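## Task

Move the yellow sponge into the bin marked R6 so that no part of it sticks out past the bin's rim. The robot must not tip over or finish leaning, or the task fails. The sponge must rest there by itself at the end, not held in place by the robot.

## Robot and tools

Robot: a Hello Robot Stretch 4, about 1.6 m tall, with one arm. It has an omni-wheel base (rim within 0.23 m of the base origin), a lift that rides up a mast, a telescoping arm that reaches straight out, a wrist with yaw, pitch and roll joints, and a two-finger gripper. Cameras: head_camera, head_left_camera, head_right_camera (fisheye) and wrist_camera. Loose objects may occasionally get nudged by the scene.

Frames: the base frame sits on the floor below the base centre, x forward, y left, z up. hand_pose is reported in this frame and marks a point between the open fingertips; with all wrist joints at 0 its axes line up with the base frame. The printed value may be slightly off. The odometry frame is where the base frame was when the scene began; base_odometry counts wheel rotation only, so slip shows up as travel. Heading is positive to the left, from -3.142 to 3.142.

execute_actions: argument "actions" is a list holding exactly one action object, or empty (then it only reports state and images). Optional "cameras" is a list of names from head_camera, head_left_camera, head_right_camera, wrist_camera, all; omitted, null or ["all"] gives every camera, [] gives none. An action contains "base", "joints" or both, optionally with "pace" and "contact_limits"; or it contains only "end_of_arm". All motions in one action start at once and may finish at different moments.
- "base": one command only, each a relative move from where the base last measured itself. translate_m: drive straight, metres, forward positive, -2 to 2. strafe_m: slide sideways, metres, left positive, -2 to 2. rotate_rad: spin in place, radians, counter-clockwise (left) positive, -3.2 to 3.2.
- "joints": a dict by joint name of absolute targets (not offsets). lift_m 0 to 1.2 (metres); arm_m 0 to 0.55 (metres of extension); wrist_yaw_rad -1.134 to 4.276 (0 points forward, positive turns left, 3.14 is stowed back; over 3.4 the arm may block it); wrist_pitch_rad -1.117 to 4.259 (0 level, 1.57 pointing down); wrist_roll_rad -1.117 to 4.259 (0 keeps both fingers level, positive turns clockwise as seen from behind); gripper_m -0.038 to 0.141 (fingertip gap in metres; negative presses the tips together). Out-of-range joint targets are clipped and reported; any other bad value or unknown key rejects the whole call with no motion.
- "pace": "slow", "default", "fast" or "max" (base up to 0.1/0.3/0.4/0.6 m/s and 1/2/3/4 rad/s; slower when the lift is high).
- "contact_limits": {"arm_m": value from 0 (gentlest) to 0.75 (firmest)}, default 0.5; how much the arm may push before it halts.
- {"end_of_arm": "enable_torque"} revives wrist or gripper motors that shut off; they hold their current position.
A joint or base left out of an action may still be driving toward an earlier target. A good first move unfolds the wrist: lift_m 0.4 with wrist_yaw_rad 0.

wait: seconds from 0 to 10; commands nothing and returns the same report. zoom_image: camera plus region [x0, y0, x1, y1] in pixels of that camera's latest full image, origin top-left, at most 504 by 504. read_manual: returns only licence text. finished_scene: pass the current scene's number; it ends the scene for good once the last command has settled, says whether the goal was met, and gives the next task. Replying without a tool call ends everything.

Result lines: joint_positions; base_status and joint_status ("done"; "off_target" meaning stopped short and maybe still pushing; "contact_stop_at_<key>" meaning something blocked it and that part may go slack; "limit_stop_at_<name>", e.g. own_body for self-collision or tilt when leaning beyond 6 degrees; "time_out"; "torque_fault" meaning a wrist motor overloaded and went limp). on_its_own lists what happened without being commanded; "held at" is a held target, not a position. lidar_m: 12 distances in metres, 30-degree sectors starting straight ahead and going counter-clockwise (4th left, 7th behind, 10th right); "-" is nothing seen or closer than 0.25 m; misses clear objects and thin legs. wrist_depth_mm: a 7 by 7 grid of median depths, 100 to 2000 mm, read from the top left. turned_by_wheels vs turned_by_imu differing by over about 0.1 rad signals a collision or slip. base_tilt in degrees (forward, right positive) with a fixed bias up to about 1.5. motor_effort: percent of max, peak in brackets; a motor outside its rest range at rest is likely loaded or pressing. The gripper reading does not prove a grasp; a firm squeeze shows in gripper_m effort.

Gripping: command a gap smaller than the object; a smaller value squeezes harder and pulls the object in. If fingertips snag on a surface below, raise the lift. Wrist tilted up (pitch below -0.2) while rolled (roll below -0.4 or above 4) can trigger own_body stops.

Avoid: turning or driving with over 1 kg held and arm_m above 0.2, especially at fast paces; strong steady pushes or pulls, worse with the gripper high or a high contact limit; ramming the gripper into things (torque faults); drops, slams and hard hits. Release objects so they rest inside the bin on their own and the robot ends upright.

Each tool is called after "Request:" by a JSON object that holds its "name" and its "arguments", one argument or row to a line.

## Session

Request:
{"name": "execute_actions", "arguments": {
  "actions": []
}}

Scene clock: 0.00 s.
base_odometry: x=+0.000 y=+0.000 heading=+0.000 (m, m, rad; odometry frame)
turned_by_wheels: +0.000 (rad since the last result)
turned_by_imu: +0.000 (rad since the last result)
base_tilt: forward=-0.8 right=-0.7 (deg)
lidar_m: 0.93 0.91 0.95 1.30 2.09 1.14 0.79 0.78 0.82 0.84 0.80 0.83
base_status: not commanded
joint_positions: lift_m=+0.126 arm_m=-0.002 wrist_yaw_rad=+3.057 wrist_pitch_rad=-0.002 wrist_roll_rad=-0.018 gripper_m=+0.057
joint_status: not commanded
motor_effort: lift_m=+20 arm_m=+0 wrist_yaw_rad=-1 wrist_pitch_rad=-5 wrist_roll_rad=-1 gripper_m=-2 wheel_0=+0 wheel_1=+0 wheel_2=+0 (%)
hand_pose: x=-0.1107 y=+0.1116 z=+0.3051 quat_wxyz=(+0.042, +0.000, -0.009, +0.999) (m; base frame)
wrist_depth_mm: - 143 991 1138 1366 - 1921 / - 135 991 1160 1397 - 1921 / 109 143 236 1160 1336 - 1983 / 139 150 991 1160 1336 - 1983 / 788 878 991 1160 1430 - 1863 / 798 878 196 1138 196 1397 1464 / 768 759 842 110 866 778 917
pictures: head_camera, head_left_camera, head_right_camera, wrist_camera
Images, in order (width x height): head_camera 420x560, head_left_camera 420x672, head_right_camera 420x672, wrist_camera 616x392.

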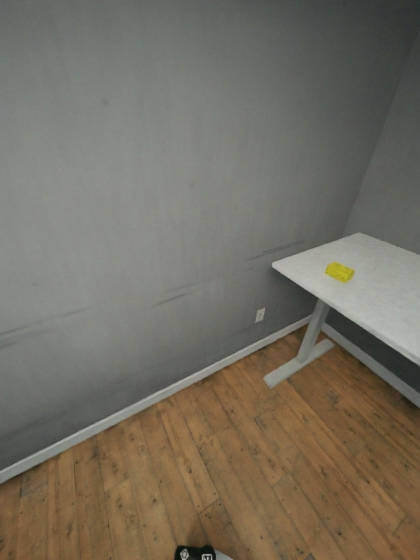

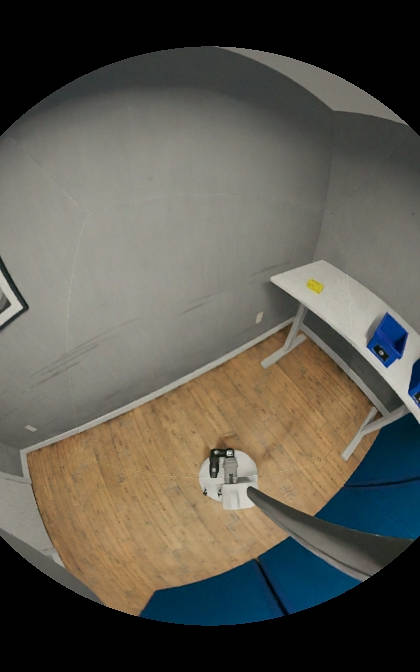

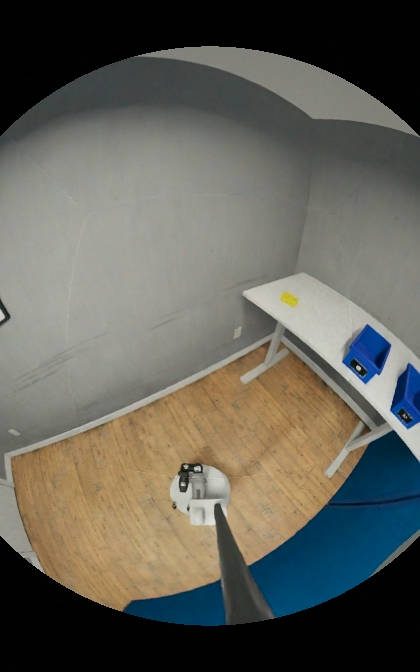

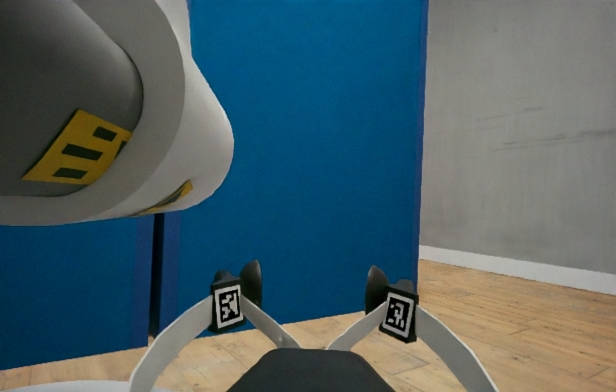

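Request:
{"name": "execute_actions", "arguments": {
  "actions": [
    {"base":{"rotate_rad":-1.05},"joints":{"lift_m":0.85,"wrist_yaw_rad":0,"wrist_pitch_rad":0.5,"gripper_m":0.13},"pace":"fast"}
  ]
}}

Request:
{"name": "zoom_image", "arguments": {
  "camera": "head_right_camera",
  "region": [100,150,420,450]
}}

Scene clock: 4.17 s.
base_odometry: x=+0.000 y=+0.000 heading=-1.050 (m, m, rad; odometry frame)
turned_by_wheels: -1.050 (rad since the last result)
turned_by_imu: -1.050 (rad since the last result)
base_tilt: forward=-0.8 right=-0.7 (deg)
lidar_m: 0.80 0.85 0.94 0.90 0.95 1.29 2.05 1.12 0.81 0.75 0.81 0.84
base_status: done
joint_positions: lift_m=+0.143 arm_m=-0.002 wrist_yaw_rad=+2.762 wrist_pitch_rad=+0.299 wrist_roll_rad=-0.018 gripper_m=+0.130
joint_status: lift_m limit_stop_at_own_body (moved +0.017 of +0.724); wrist_yaw_rad limit_stop_at_own_body (moved -0.295 of -3.057); wrist_pitch_rad limit_stop_at_own_body (moved +0.301 of +0.502); the others done
on_its_own: wrist_yaw_rad is held at +2.762, not at your +0.000, since a limit_stop_at_own_body; wrist_pitch_rad is held at +0.297, not at your +0.500, since a limit_stop_at_own_body; lift_m is slack since a limit_stop_at_own_body (your +0.850 is given up); arm_m is slack since a limit_stop_at_own_body
motor_effort: lift_m=+20(26) arm_m=+0(0) wrist_yaw_rad=-1(9) wrist_pitch_rad=-5(6) wrist_roll_rad=-1(1) gripper_m=+0(5) wheel_0=+3(7) wheel_1=+2(7) wheel_2=+0(9) (%)
hand_pose: x=-0.0543 y=+0.1834 z=+0.2365 quat_wxyz=(+0.185, -0.148, +0.019, +0.971) (m; base frame)
wrist_depth_mm: 246 1983 - - 1397 1042 820 / 1921 - - - 1430 1060 820 / 1921 1983 - - 1430 1060 842 / 1160 1182 1205 1281 1281 1060 842 / 788 820 831 842 854 866 820 / 240 222 225 640 640 216 661 / 194 193 199 110 517 496 525
pictures: head_camera, head_left_camera, head_right_camera, wrist_camera
Images, in order (width x height): head_camera 420x560, head_left_camera 420x672, head_right_camera 420x672, wrist_camera 616x392.

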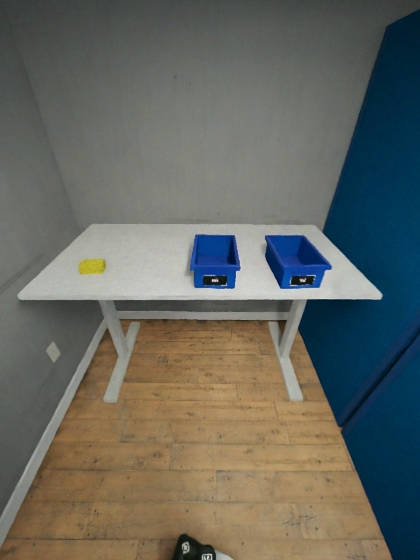

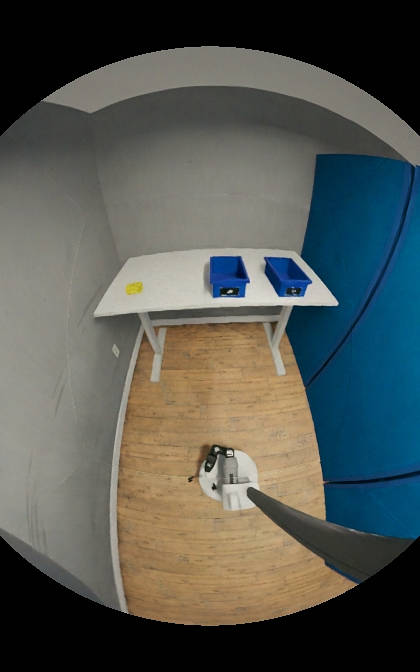

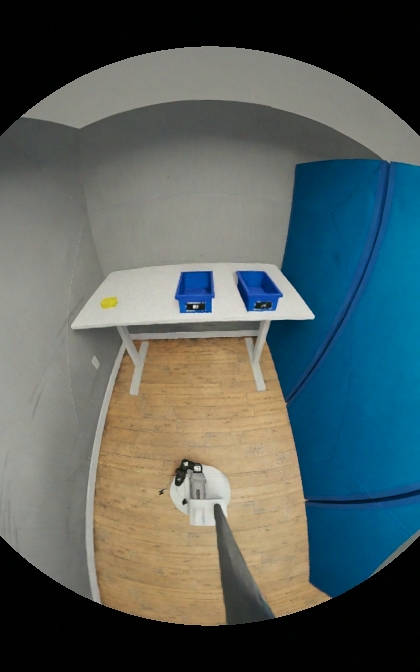

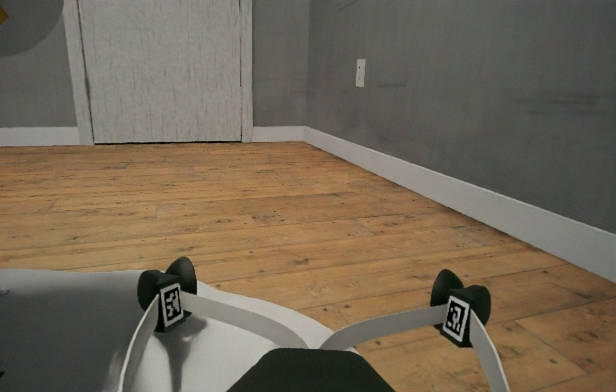

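Region (100, 150, 420, 450) of head_right_camera's 420x672 image, scaled by 1.575, with more detail than that image has; it fills the top 472 rows of this view, and the rest is white.

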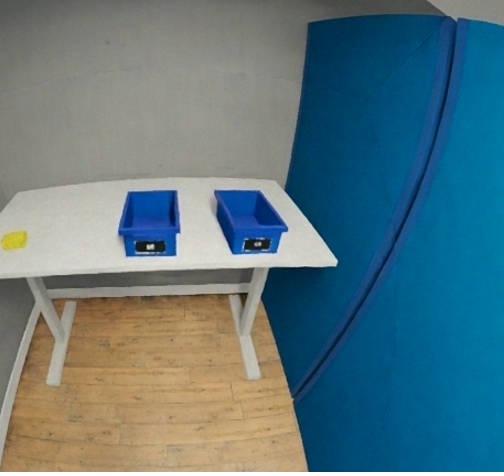

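Request:
{"name": "execute_actions", "arguments": {
  "actions": [
    {"base":{"strafe_m":0.55},"joints":{"lift_m":1.08,"wrist_yaw_rad":0,"wrist_pitch_rad":0},"pace":"fast"}
  ],
  "cameras": []
}}

Request:
{"name": "execute_actions", "arguments": {
  "actions": [
    {"base":{"translate_m":0.3},"joints":{"wrist_pitch_rad":0.7},"pace":"fast"}
  ]
}}

Request:
{"name": "zoom_image", "arguments": {
  "camera": "head_camera",
  "region": [280,250,420,450]
}}

Scene clock: 9.53 s.
base_odometry: x=+0.477 y=+0.274 heading=-1.050 (m, m, rad; odometry frame)
turned_by_wheels: +0.000 (rad since the last result)
turned_by_imu: -0.002 (rad since the last result)
base_tilt: forward=-0.7 right=-0.6 (deg)
lidar_m: 0.81 0.53 0.36 0.35 0.37 0.52 1.49 2.16 1.37 1.33 1.17 0.84
base_status: done
joint_positions: lift_m=+1.080 arm_m=-0.002 wrist_yaw_rad=+0.000 wrist_pitch_rad=+0.002 wrist_roll_rad=-0.018 gripper_m=+0.130
joint_status: all done
on_its_own: arm_m is slack since a limit_stop_at_own_body
motor_effort: lift_m=+23(24) arm_m=+0(0) wrist_yaw_rad=-2(7) wrist_pitch_rad=-6(10) wrist_roll_rad=-1(1) gripper_m=+1(1) wheel_0=+2(13) wheel_1=-2(12) wheel_2=+0(1) (%)
hand_pose: x=+0.4579 y=-0.0873 z=+1.2573 quat_wxyz=(+1.000, -0.009, +0.001, +0.000) (m; base frame)
wrist_depth_mm: 647 960 1464 1397 1397 1464 1397 / 654 960 1397 1397 1464 1397 1397 / 661 976 1430 1397 1430 1430 1464 / 668 991 1430 1430 1430 1430 1430 / 676 931 1464 1397 1430 1430 1430 / 683 854 1025 1255 1281 216 1397 / 691 854 798 110 866 768 647
pictures: none
No camera images: the call's "cameras" was empty. Leave "cameras" out to get every camera's image.

Scene clock: 11.90 s.
base_odometry: x=+0.626 y=+0.014 heading=-1.049 (m, m, rad; odometry frame)
turned_by_wheels: +0.000 (rad since the last result)
turned_by_imu: +0.000 (rad since the last result)
base_tilt: forward=-0.7 right=-0.6 (deg)
lidar_m: 0.51 0.52 0.36 0.35 0.36 0.52 1.53 1.89 1.37 1.32 0.75 0.54
base_status: done
joint_positions: lift_m=+1.080 arm_m=-0.002 wrist_yaw_rad=+0.000 wrist_pitch_rad=+0.702 wrist_roll_rad=-0.018 gripper_m=+0.130
joint_status: all done
on_its_own: arm_m is slack since a limit_stop_at_own_body
motor_effort: lift_m=+23(23) arm_m=+0(0) wrist_yaw_rad=-1(3) wrist_pitch_rad=-4(4) wrist_roll_rad=-2(1) gripper_m=+0(1) wheel_0=+2(8) wheel_1=+2(6) wheel_2=+0(11) (%)
hand_pose: x=+0.3897 y=-0.0874 z=+1.0718 quat_wxyz=(+0.939, -0.008, +0.344, +0.003) (m; base frame)
wrist_depth_mm: 640 931 991 1025 991 1025 1008 / 654 809 732 732 741 768 715 / 661 574 530 564 591 597 585 / 585 477 477 480 488 492 496 / 585 427 430 430 427 433 433 / 668 831 1060 1499 1464 215 1464 / 691 960 1308 110 1308 1255 1336
pictures: head_camera, head_left_camera, head_right_camera, wrist_camera
Images, in order (width x height): head_camera 420x560, head_left_camera 420x672, head_right_camera 420x672, wrist_camera 616x392.

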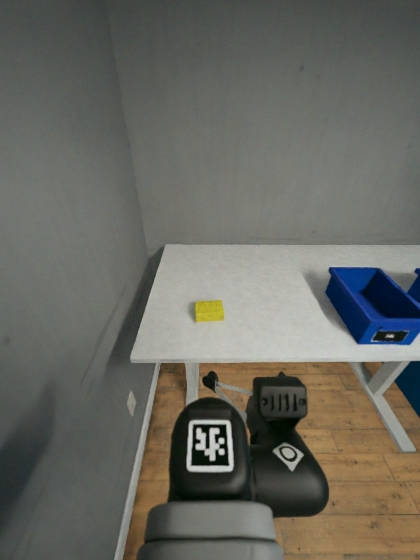

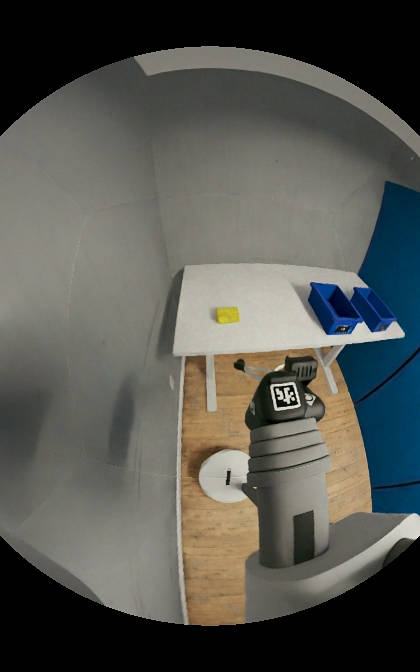

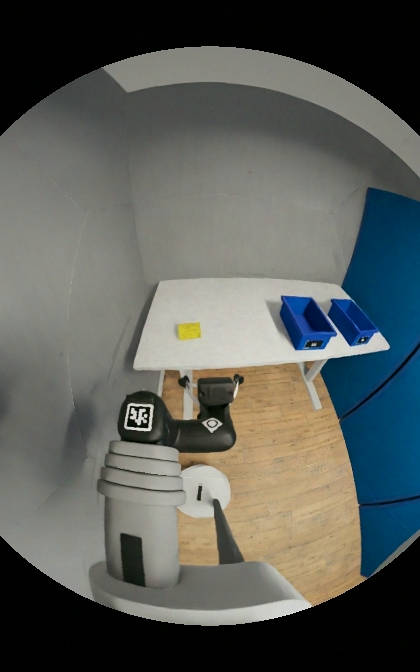

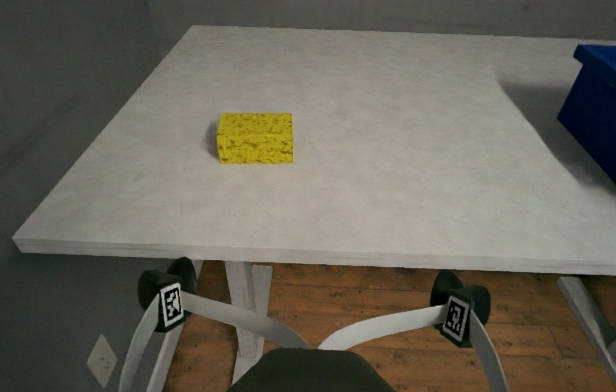

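Region (280, 250, 420, 450) of head_camera's 420x560 image, scaled by 2.520, with more detail than that image has; it fills the left 353 columns of this view, and the rest is white.

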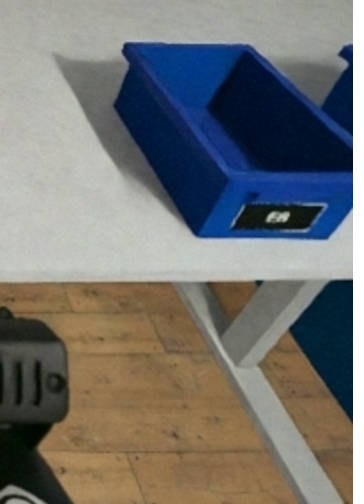

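Request:
{"name": "execute_actions", "arguments": {
  "actions": [
    {"base":{"strafe_m":0.075},"joints":{"arm_m":0.25,"lift_m":1.02,"gripper_m":0.141},"pace":"fast"}
  ],
  "cameras": ["wrist_camera","head_camera"]
}}

Scene clock: 15.13 s.
base_odometry: x=+0.691 y=+0.051 heading=-1.049 (m, m, rad; odometry frame)
turned_by_wheels: +0.000 (rad since the last result)
turned_by_imu: +0.000 (rad since the last result)
base_tilt: forward=-0.6 right=-0.7 (deg)
lidar_m: 0.50 0.41 0.29 0.26 0.29 0.40 1.21 1.98 1.47 1.40 0.75 0.55
base_status: done
joint_positions: lift_m=+1.020 arm_m=+0.248 wrist_yaw_rad=+0.000 wrist_pitch_rad=+0.702 wrist_roll_rad=-0.018 gripper_m=+0.141
joint_status: all done
motor_effort: lift_m=+17(21) arm_m=+9(10) wrist_yaw_rad=-1(1) wrist_pitch_rad=-3(4) wrist_roll_rad=-1(0) gripper_m=-1(1) wheel_0=-1(9) wheel_1=+0(9) wheel_2=+0(2) (%)
hand_pose: x=+0.6397 y=-0.0874 z=+1.0123 quat_wxyz=(+0.939, -0.008, +0.344, +0.003) (m; base frame)
wrist_depth_mm: 539 788 798 788 768 788 778 / 544 699 591 585 603 609 609 / 549 462 462 466 469 480 488 / 504 379 382 317 389 392 397 / 322 325 317 281 325 334 336 / 282 210 272 289 289 213 294 / 250 251 252 110 257 251 258
pictures: head_camera, wrist_camera
Images, in order (width x height): head_camera 420x560, wrist_camera 616x392.

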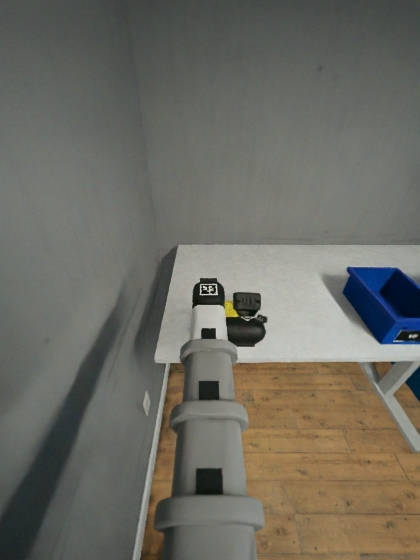

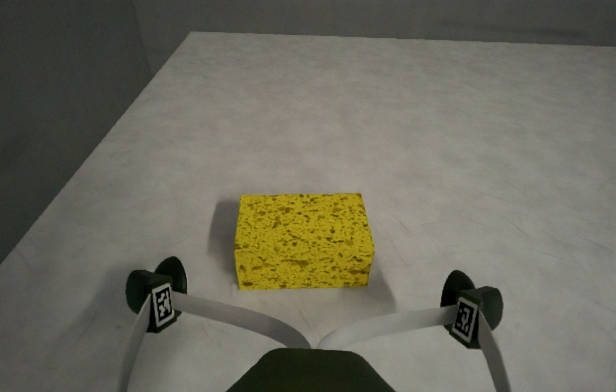

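Request:
{"name": "execute_actions", "arguments": {
  "actions": [
    {"base":{"strafe_m":0.008},"joints":{"arm_m":0.31,"lift_m":0.972}}
  ],
  "cameras": ["wrist_camera"]
}}

Scene clock: 17.07 s.
base_odometry: x=+0.698 y=+0.055 heading=-1.049 (m, m, rad; odometry frame)
turned_by_wheels: +0.000 (rad since the last result)
turned_by_imu: +0.000 (rad since the last result)
base_tilt: forward=-0.7 right=-0.6 (deg)
lidar_m: 0.51 0.39 0.29 0.25 0.28 0.40 1.16 2.02 1.47 1.41 0.74 0.54
base_status: done
joint_positions: lift_m=+0.973 arm_m=+0.308 wrist_yaw_rad=-0.002 wrist_pitch_rad=+0.699 wrist_roll_rad=-0.018 gripper_m=+0.141
joint_status: all done
motor_effort: lift_m=+12(17) arm_m=+11(11) wrist_yaw_rad=+5(6) wrist_pitch_rad=+5(4) wrist_roll_rad=-1(0) gripper_m=+0(0) wheel_0=+0(9) wheel_1=-1(10) wheel_2=+0(1) (%)
hand_pose: x=+0.6997 y=-0.0879 z=+0.9654 quat_wxyz=(+0.940, -0.008, +0.342, +0.002) (m; base frame)
wrist_depth_mm: 530 732 668 676 691 715 715 / 530 508 484 488 504 508 521 / 492 379 387 389 389 397 404 / 312 315 315 319 322 327 329 / 265 267 255 211 227 277 278 / 232 212 200 206 208 211 242 / 205 206 209 110 211 207 213
pictures: wrist_camera
Images, in order (width x height): wrist_camera 616x392.

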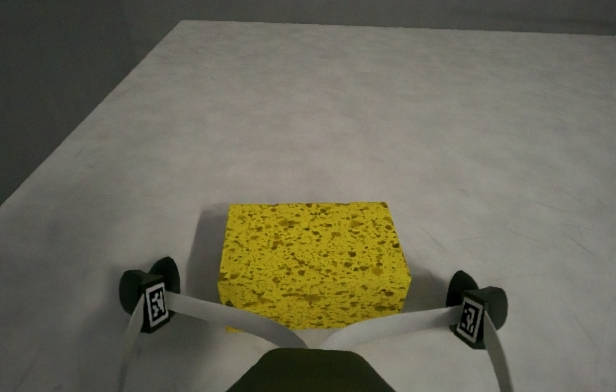

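Request:
{"name": "execute_actions", "arguments": {
  "actions": [
    {"joints":{"lift_m":0.978,"gripper_m":0.04}}
  ],
  "cameras": []
}}

Request:
{"name": "execute_actions", "arguments": {
  "actions": [
    {"joints":{"lift_m":1.19}}
  ]
}}

Scene clock: 19.80 s.
base_odometry: x=+0.698 y=+0.055 heading=-1.049 (m, m, rad; odometry frame)
turned_by_wheels: +0.000 (rad since the last result)
turned_by_imu: +0.000 (rad since the last result)
base_tilt: forward=-0.7 right=-0.7 (deg)
lidar_m: 0.48 0.39 0.28 0.27 0.26 0.41 1.19 2.03 1.48 1.40 0.75 0.55
base_status: not commanded
joint_positions: lift_m=+0.978 arm_m=+0.308 wrist_yaw_rad=-0.001 wrist_pitch_rad=+0.702 wrist_roll_rad=-0.018 gripper_m=+0.040
joint_status: all done
motor_effort: lift_m=+22(25) arm_m=+9(11) wrist_yaw_rad=+1(5) wrist_pitch_rad=-4(7) wrist_roll_rad=-1(1) gripper_m=-20(20) wheel_0=+1(0) wheel_1=+0(1) wheel_2=+0(0) (%)
hand_pose: x=+0.6996 y=-0.0875 z=+0.9699 quat_wxyz=(+0.939, -0.008, +0.344, +0.003) (m; base frame)
wrist_depth_mm: 525 732 654 668 683 715 707 / 530 504 480 492 496 504 508 / 496 379 379 387 389 397 399 / 314 314 319 319 322 325 329 / 266 270 215 203 211 277 278 / 232 229 186 188 190 235 242 / 207 204 204 110 207 204 213
pictures: none
No camera images: the call's "cameras" was empty. Leave "cameras" out to get every camera's image.

Scene clock: 21.77 s.
base_odometry: x=+0.698 y=+0.055 heading=-1.049 (m, m, rad; odometry frame)
turned_by_wheels: +0.000 (rad since the last result)
turned_by_imu: +0.000 (rad since the last result)
base_tilt: forward=-0.7 right=-0.6 (deg)
lidar_m: 0.50 0.39 0.29 0.27 0.29 0.40 1.16 2.00 1.46 1.40 0.74 0.52
base_status: not commanded
joint_positions: lift_m=+1.190 arm_m=+0.308 wrist_yaw_rad=+0.000 wrist_pitch_rad=+0.702 wrist_roll_rad=-0.018 gripper_m=+0.040
joint_status: all done
motor_effort: lift_m=+24(25) arm_m=+9(9) wrist_yaw_rad=+0(1) wrist_pitch_rad=-4(4) wrist_roll_rad=-1(1) gripper_m=-19(19) wheel_0=+0(1) wheel_1=+0(0) wheel_2=+0(0) (%)
hand_pose: x=+0.6996 y=-0.0875 z=+1.1817 quat_wxyz=(+0.939, -0.008, +0.344, +0.003) (m; base frame)
wrist_depth_mm: 521 741 759 759 750 741 741 / 530 778 831 820 820 809 809 / 535 798 788 798 798 809 809 / 544 750 647 647 654 661 676 / 544 676 215 203 211 564 569 / 559 477 185 188 190 480 492 / 554 418 415 110 418 410 433
pictures: head_camera, head_left_camera, head_right_camera, wrist_camera
Images, in order (width x height): head_camera 420x560, head_left_camera 420x672, head_right_camera 420x672, wrist_camera 616x392.

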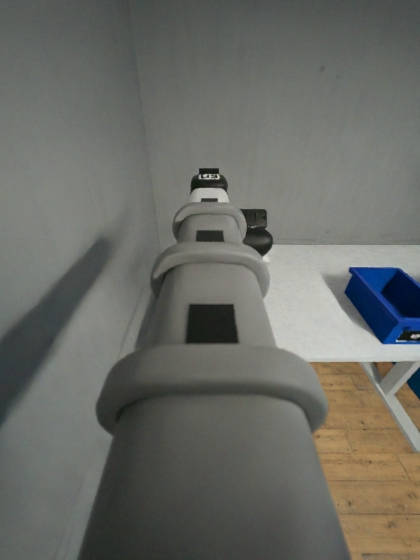

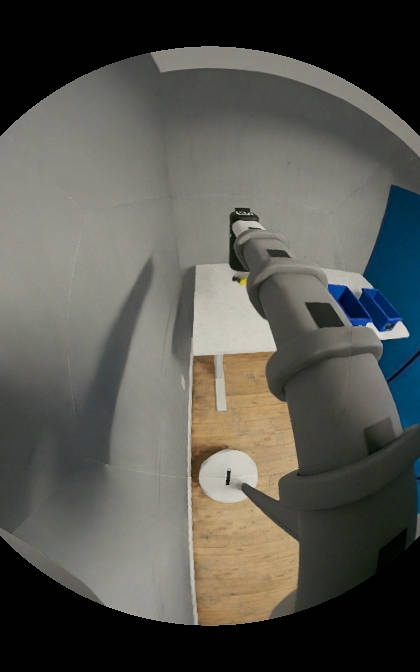

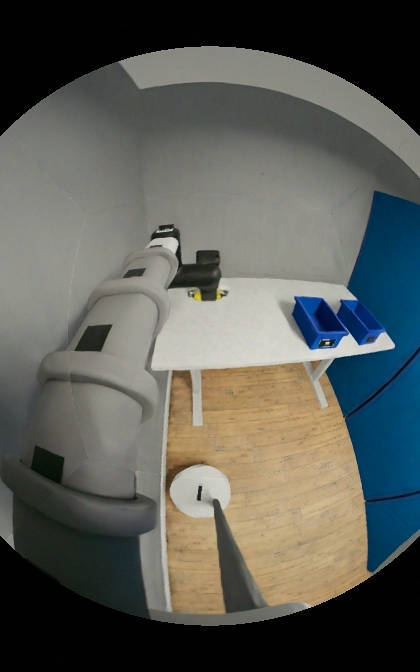

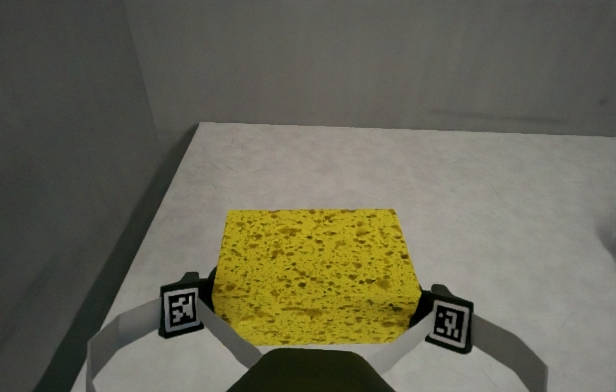

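Request:
{"name": "execute_actions", "arguments": {
  "actions": [
    {"base":{"strafe_m":-0.9},"joints":{"arm_m":0.1,"wrist_pitch_rad":1.0},"pace":"fast"}
  ]
}}

Request:
{"name": "zoom_image", "arguments": {
  "camera": "head_camera",
  "region": [0,240,420,400]
}}

Request:
{"name": "zoom_image", "arguments": {
  "camera": "head_right_camera",
  "region": [120,290,300,400]
}}

Scene clock: 28.43 s.
base_odometry: x=-0.082 y=-0.393 heading=-1.049 (m, m, rad; odometry frame)
turned_by_wheels: +0.000 (rad since the last result)
turned_by_imu: +0.004 (rad since the last result)
base_tilt: forward=-0.8 right=-0.6 (deg)
lidar_m: 0.51 0.54 0.76 1.17 1.22 1.67 2.40 0.75 0.53 0.50 0.53 0.56
base_status: done
joint_positions: lift_m=+1.190 arm_m=+0.102 wrist_yaw_rad=+0.000 wrist_pitch_rad=+1.001 wrist_roll_rad=-0.018 gripper_m=+0.040
joint_status: all done
motor_effort: lift_m=+22(24) arm_m=-9(10) wrist_yaw_rad=+0(1) wrist_pitch_rad=-3(4) wrist_roll_rad=-1(1) gripper_m=-20(20) wheel_0=+2(9) wheel_1=-2(10) wheel_2=+0(1) (%)
hand_pose: x=+0.4280 y=-0.0874 z=+1.1251 quat_wxyz=(+0.877, -0.008, +0.480, +0.004) (m; base frame)
wrist_depth_mm: 535 544 654 535 535 668 691 / 549 488 580 559 554 585 615 / 366 496 517 488 466 512 525 / 439 459 473 402 402 477 480 / 1366 1430 215 202 211 449 449 / 1336 1308 185 188 190 842 699 / 1255 1229 1255 110 1229 931 634
pictures: head_camera, head_left_camera, head_right_camera, wrist_camera
Images, in order (width x height): head_camera 420x560, head_left_camera 420x672, head_right_camera 420x672, wrist_camera 616x392.

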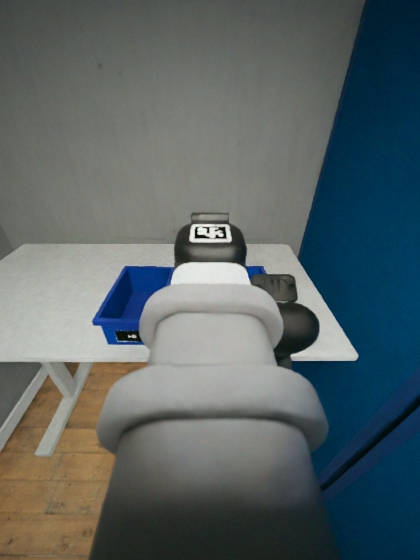

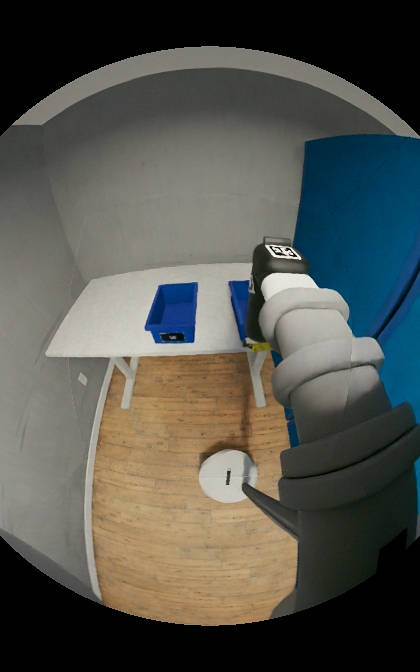

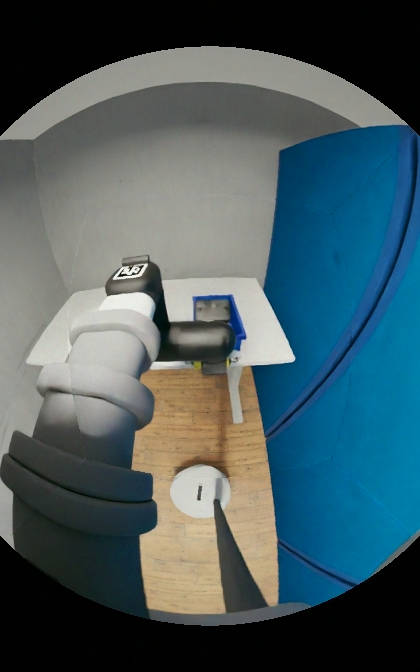

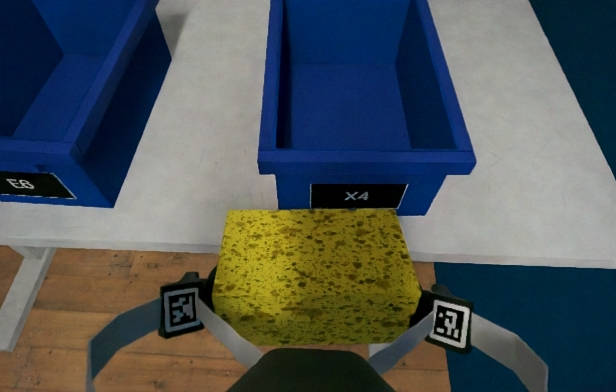

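Region (0, 240, 420, 400) of head_camera's 420x560 image, scaled by 1.200, with more detail than that image has; it fills the top 192 rows of this view, and the rest is white.

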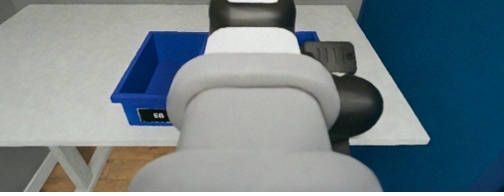

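Region (120, 290, 300, 400) of head_right_camera's 420x672 image, scaled by 2.800, with more detail than that image has.

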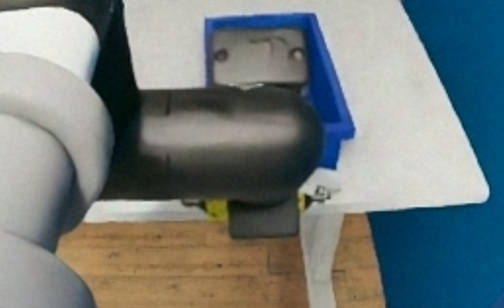

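Request:
{"name": "zoom_image", "arguments": {
  "camera": "wrist_camera",
  "region": [0,150,100,215]
}}

Request:
{"name": "execute_actions", "arguments": {
  "actions": [
    {"base":{"rotate_rad":-3.1},"joints":{"arm_m":0,"wrist_pitch_rad":0.7},"pace":"fast"}
  ]
}}

Region (0, 150, 100, 215) of wrist_camera's 616x392 image, scaled by 5.040; it fills the top 328 rows of this view, and the rest is white.

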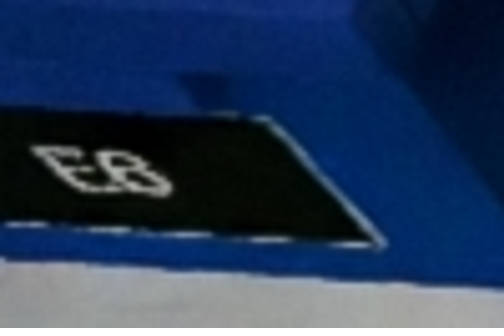

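Scene clock: 33.73 s.
base_odometry: x=-0.082 y=-0.393 heading=+2.135 (m, m, rad; odometry frame)
turned_by_wheels: -3.099 (rad since the last result)
turned_by_imu: -3.099 (rad since the last result)
base_tilt: forward=-0.8 right=-0.7 (deg)
lidar_m: 2.37 0.72 0.54 0.51 0.56 0.56 0.52 0.56 0.78 1.15 1.22 1.72
base_status: done
joint_positions: lift_m=+1.190 arm_m=+0.002 wrist_yaw_rad=+0.000 wrist_pitch_rad=+0.702 wrist_roll_rad=-0.018 gripper_m=+0.040
joint_status: all done
motor_effort: lift_m=+22(22) arm_m=-9(12) wrist_yaw_rad=-1(2) wrist_pitch_rad=-5(8) wrist_roll_rad=-2(1) gripper_m=-20(18) wheel_0=+3(6) wheel_1=+4(5) wheel_2=+3(5) (%)
hand_pose: x=+0.3928 y=-0.0874 z=+1.1818 quat_wxyz=(+0.939, -0.008, +0.344, +0.003) (m; base frame)
wrist_depth_mm: 809 1138 - - - 1983 1921 / 820 1160 - - - - 1808 / 831 1160 - - - - 1808 / 831 1229 - - - - 1808 / 842 1308 214 204 211 1863 1808 / 866 1060 185 189 190 1618 1618 / 891 1308 1397 110 1397 1336 1464
pictures: head_camera, head_left_camera, head_right_camera, wrist_camera
Images, in order (width x height): head_camera 420x560, head_left_camera 420x672, head_right_camera 420x672, wrist_camera 616x392.

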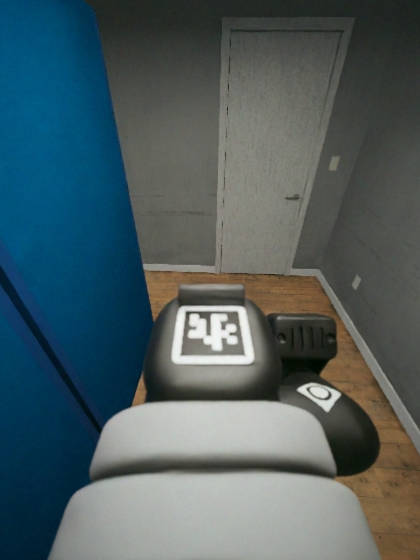

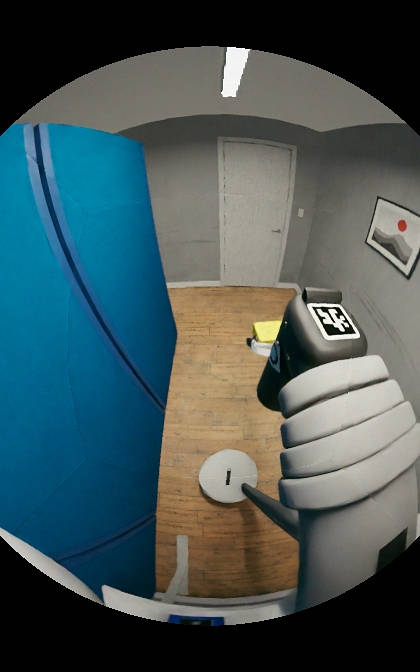

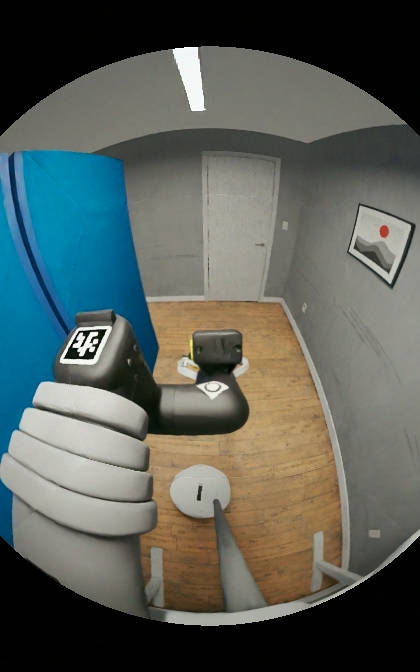

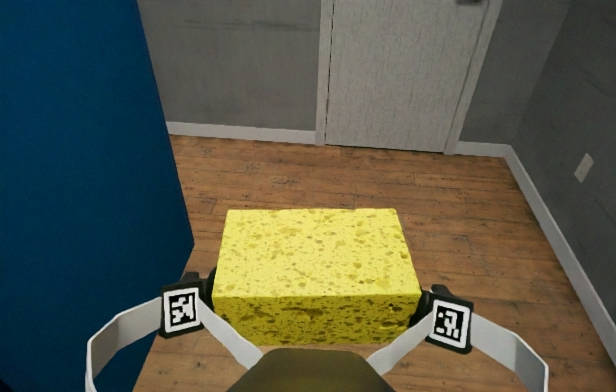

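Request:
{"name": "execute_actions", "arguments": {
  "actions": [
    {"base":{"translate_m":1.75},"pace":"max"}
  ],
  "cameras": []
}}

Request:
{"name": "execute_actions", "arguments": {
  "actions": [
    {"base":{"rotate_rad":1.53},"pace":"fast"}
  ]
}}

Scene clock: 42.20 s.
base_odometry: x=-1.017 y=+1.086 heading=+2.135 (m, m, rad; odometry frame)
turned_by_wheels: +0.000 (rad since the last result)
turned_by_imu: +0.001 (rad since the last result)
base_tilt: forward=-0.7 right=-0.7 (deg)
lidar_m: 0.62 0.70 1.01 0.89 0.51 0.66 2.35 1.72 1.30 1.26 0.87 0.65
base_status: done
joint_positions: lift_m=+1.190 arm_m=+0.002 wrist_yaw_rad=+0.000 wrist_pitch_rad=+0.702 wrist_roll_rad=-0.018 gripper_m=+0.040
joint_status: not commanded
motor_effort: lift_m=+22(22) arm_m=-8(9) wrist_yaw_rad=-1(1) wrist_pitch_rad=-5(5) wrist_roll_rad=-1(1) gripper_m=-21(20) wheel_0=+2(7) wheel_1=+3(7) wheel_2=+0(8) (%)
hand_pose: x=+0.3928 y=-0.0874 z=+1.1818 quat_wxyz=(+0.939, -0.008, +0.344, +0.003) (m; base frame)
wrist_depth_mm: 436 427 413 402 382 379 370 / 484 469 462 442 418 415 404 / 539 521 512 480 462 452 445 / 609 591 569 530 508 512 496 / 707 676 215 203 211 580 559 / 842 750 185 188 190 634 634 / 1008 946 904 110 778 778 723
pictures: none
No camera images: the call's "cameras" was empty. Leave "cameras" out to get every camera's image.

Scene clock: 44.97 s.
base_odometry: x=-1.017 y=+1.086 heading=-2.619 (m, m, rad; odometry frame)
turned_by_wheels: +1.529 (rad since the last result)
turned_by_imu: +1.530 (rad since the last result)
base_tilt: forward=-0.8 right=-0.7 (deg)
lidar_m: 2.70 0.51 0.63 1.82 1.81 1.33 1.27 0.91 0.67 0.63 0.69 0.97
base_status: done
joint_positions: lift_m=+1.190 arm_m=+0.002 wrist_yaw_rad=+0.000 wrist_pitch_rad=+0.702 wrist_roll_rad=-0.018 gripper_m=+0.040
joint_status: not commanded
motor_effort: lift_m=+22(22) arm_m=-9(9) wrist_yaw_rad=-1(2) wrist_pitch_rad=-4(5) wrist_roll_rad=-1(1) gripper_m=-18(20) wheel_0=-3(7) wheel_1=-3(6) wheel_2=-3(5) (%)
hand_pose: x=+0.3928 y=-0.0874 z=+1.1818 quat_wxyz=(+0.939, -0.008, +0.344, +0.003) (m; base frame)
wrist_depth_mm: 496 - - - - 1464 960 / 504 - - - - 1397 917 / 508 759 - - - 1430 931 / 512 768 - - - 1397 931 / 521 778 215 203 211 1336 917 / 525 647 186 188 190 1098 917 / 530 798 1281 110 1397 1205 831
pictures: head_camera, head_left_camera, head_right_camera, wrist_camera
Images, in order (width x height): head_camera 420x560, head_left_camera 420x672, head_right_camera 420x672, wrist_camera 616x392.

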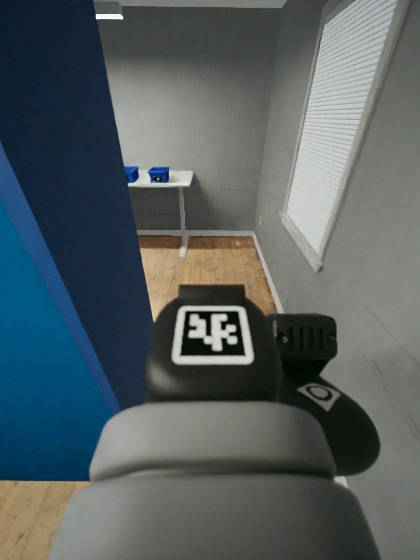

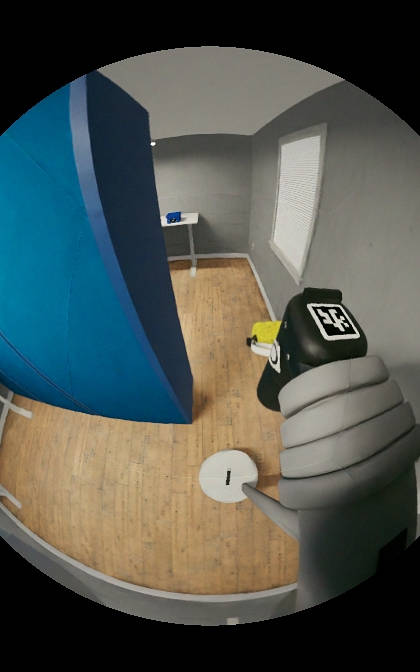

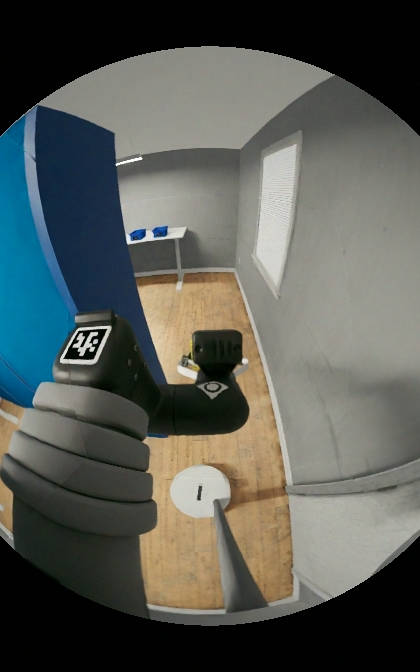

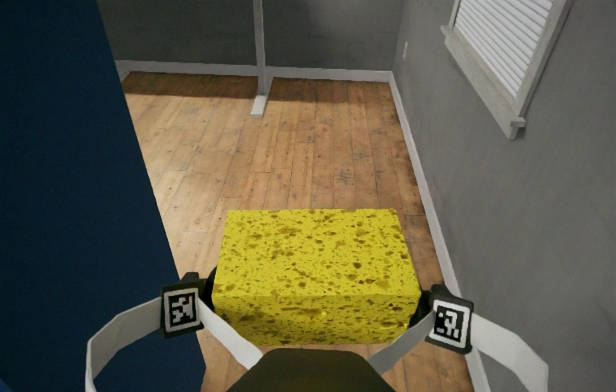

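Request:
{"name": "execute_actions", "arguments": {
  "actions": [
    {"base":{"strafe_m":-0.17},"pace":"fast"}
  ],
  "cameras": []
}}

Request:
{"name": "execute_actions", "arguments": {
  "actions": [
    {"base":{"translate_m":1.9},"pace":"max"}
  ]
}}

Request:
{"name": "zoom_image", "arguments": {
  "camera": "head_camera",
  "region": [0,170,250,330]
}}

Scene clock: 47.90 s.
base_odometry: x=-1.102 y=+1.233 heading=-2.619 (m, m, rad; odometry frame)
turned_by_wheels: +0.000 (rad since the last result)
turned_by_imu: +0.001 (rad since the last result)
base_tilt: forward=-0.7 right=-0.7 (deg)
lidar_m: 2.05 0.61 0.62 1.77 1.80 1.33 1.28 0.66 0.50 0.47 0.51 0.72
base_status: done
joint_positions: lift_m=+1.190 arm_m=+0.002 wrist_yaw_rad=+0.000 wrist_pitch_rad=+0.702 wrist_roll_rad=-0.018 gripper_m=+0.040
joint_status: not commanded
motor_effort: lift_m=+22(22) arm_m=-9(9) wrist_yaw_rad=-1(1) wrist_pitch_rad=-5(5) wrist_roll_rad=-1(1) gripper_m=-18(19) wheel_0=+0(12) wheel_1=-1(9) wheel_2=+0(3) (%)
hand_pose: x=+0.3928 y=-0.0874 z=+1.1818 quat_wxyz=(+0.939, -0.008, +0.344, +0.003) (m; base frame)
wrist_depth_mm: - - - - - 1008 699 / - - - - - 1042 691 / 750 - - - - 991 676 / 750 - - - 1756 991 676 / 768 1756 216 202 211 976 668 / 768 960 185 189 190 798 661 / 778 1182 1397 110 1366 891 603
pictures: none
No camera images: the call's "cameras" was empty. Leave "cameras" out to get every camera's image.

Scene clock: 55.67 s.
base_odometry: x=-2.748 y=+0.284 heading=-2.619 (m, m, rad; odometry frame)
turned_by_wheels: +0.000 (rad since the last result)
turned_by_imu: +0.001 (rad since the last result)
base_tilt: forward=-0.7 right=-0.7 (deg)
lidar_m: 1.41 0.88 1.15 2.39 1.42 1.08 3.22 0.69 0.50 0.47 0.47 0.75
base_status: done
joint_positions: lift_m=+1.190 arm_m=+0.002 wrist_yaw_rad=+0.000 wrist_pitch_rad=+0.702 wrist_roll_rad=-0.018 gripper_m=+0.040
joint_status: not commanded
motor_effort: lift_m=+22(22) arm_m=-9(9) wrist_yaw_rad=-2(1) wrist_pitch_rad=-4(5) wrist_roll_rad=-1(2) gripper_m=-21(17) wheel_0=+2(7) wheel_1=+2(3) wheel_2=-1(11) (%)
hand_pose: x=+0.3928 y=-0.0874 z=+1.1818 quat_wxyz=(+0.939, -0.008, +0.344, +0.003) (m; base frame)
wrist_depth_mm: 1281 1281 1281 1281 1255 1098 732 / 931 1098 1430 1397 1366 1098 723 / 759 1537 1537 1576 1537 1042 715 / 1808 1756 1808 1708 1708 1060 699 / 1863 1756 215 203 211 1025 699 / 1537 1499 185 188 190 842 676 / 1397 1336 1397 110 1366 931 647
pictures: head_camera, head_left_camera, head_right_camera, wrist_camera
Images, in order (width x height): head_camera 420x560, head_left_camera 420x672, head_right_camera 420x672, wrist_camera 616x392.

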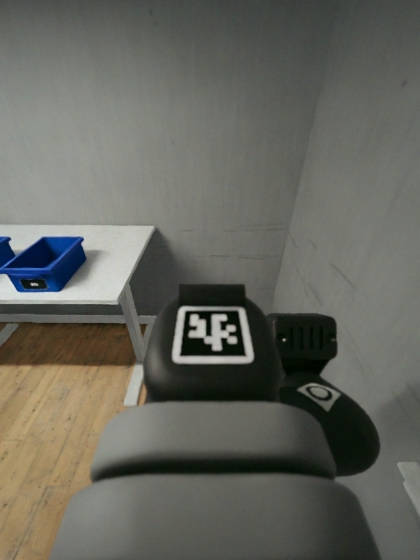

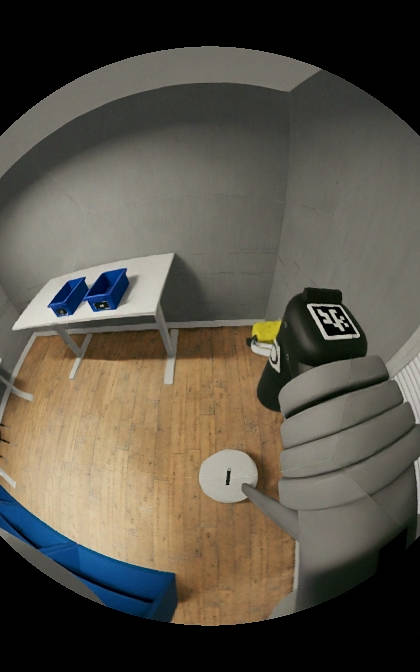

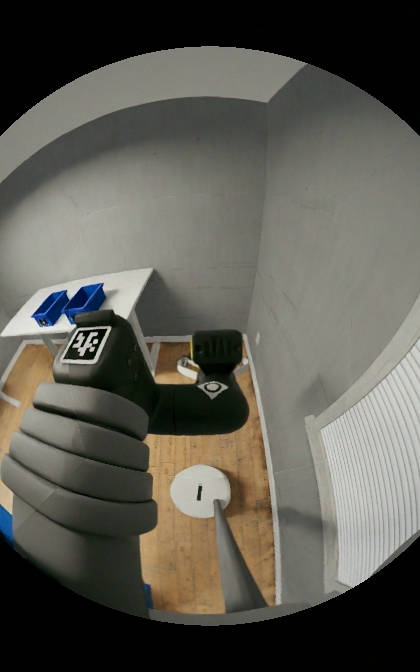

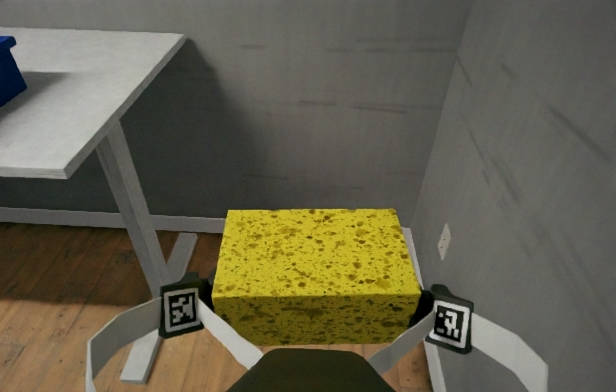

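Region (0, 170, 250, 330) of head_camera's 420x560 image, scaled by 2.016, with more detail than that image has; it fills the top 323 rows of this view, and the rest is white.

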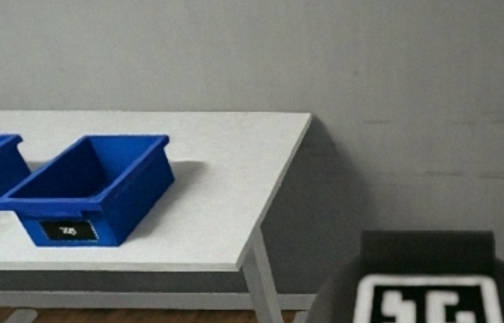

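Request:
{"name": "execute_actions", "arguments": {
  "actions": [
    {"base":{"strafe_m":0.95},"joints":{"wrist_pitch_rad":0.55},"pace":"max"}
  ]
}}

Scene clock: 61.00 s.
base_odometry: x=-2.274 y=-0.539 heading=-2.619 (m, m, rad; odometry frame)
turned_by_wheels: +0.000 (rad since the last result)
turned_by_imu: -0.003 (rad since the last result)
base_tilt: forward=-0.7 right=-0.6 (deg)
lidar_m: 0.78 0.82 1.16 1.45 1.39 1.00 0.97 1.04 1.48 1.40 1.52 0.83
base_status: done
joint_positions: lift_m=+1.190 arm_m=+0.002 wrist_yaw_rad=+0.000 wrist_pitch_rad=+0.552 wrist_roll_rad=-0.018 gripper_m=+0.040
joint_status: all done
motor_effort: lift_m=+22(22) arm_m=-9(9) wrist_yaw_rad=+0(1) wrist_pitch_rad=-5(8) wrist_roll_rad=-1(1) gripper_m=-20(21) wheel_0=-1(13) wheel_1=-2(9) wheel_2=+0(1) (%)
hand_pose: x=+0.4181 y=-0.0874 z=+1.2167 quat_wxyz=(+0.962, -0.009, +0.273, +0.002) (m; base frame)
wrist_depth_mm: 1281 1255 1229 1255 1281 1205 1205 / 1366 1366 1366 1336 1336 1336 1308 / 1042 1060 931 1025 917 1366 1366 / 798 768 707 831 699 831 1537 / 1281 1808 214 203 210 741 1618 / 1661 1708 186 189 190 1756 1808 / 1499 1537 1499 110 1464 1464 1618
pictures: head_camera, head_left_camera, head_right_camera, wrist_camera
Images, in order (width x height): head_camera 420x560, head_left_camera 420x672, head_right_camera 420x672, wrist_camera 616x392.

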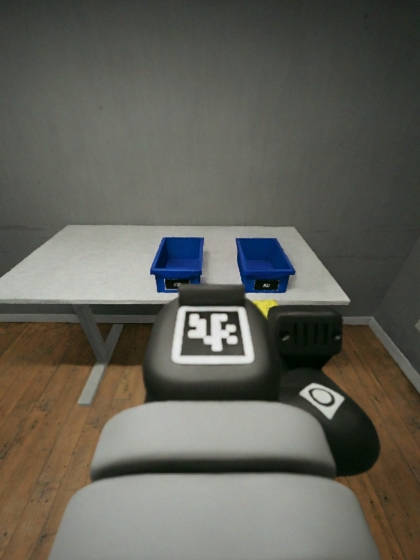

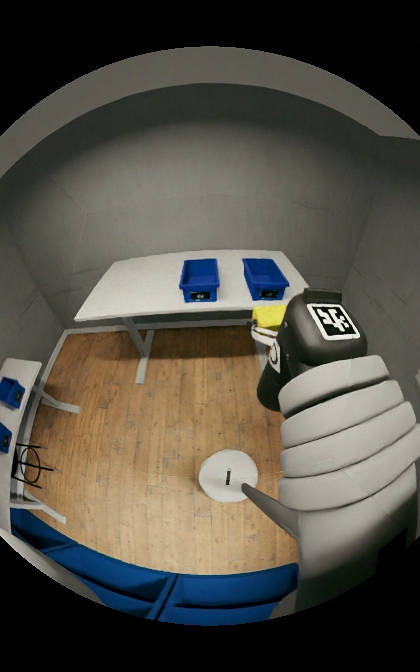

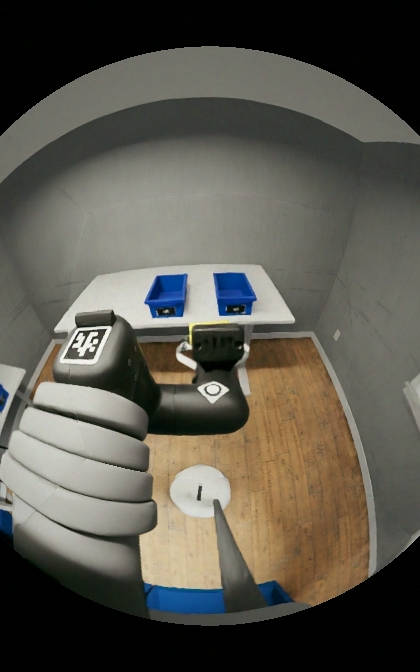

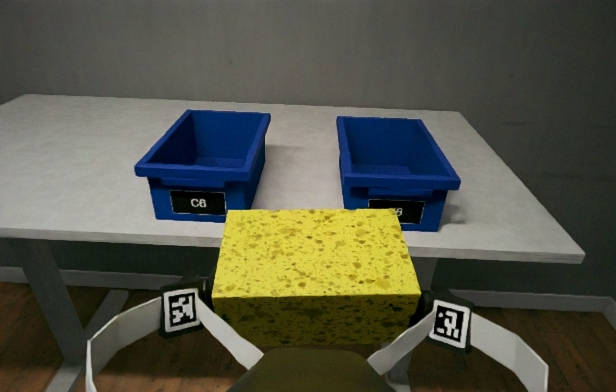

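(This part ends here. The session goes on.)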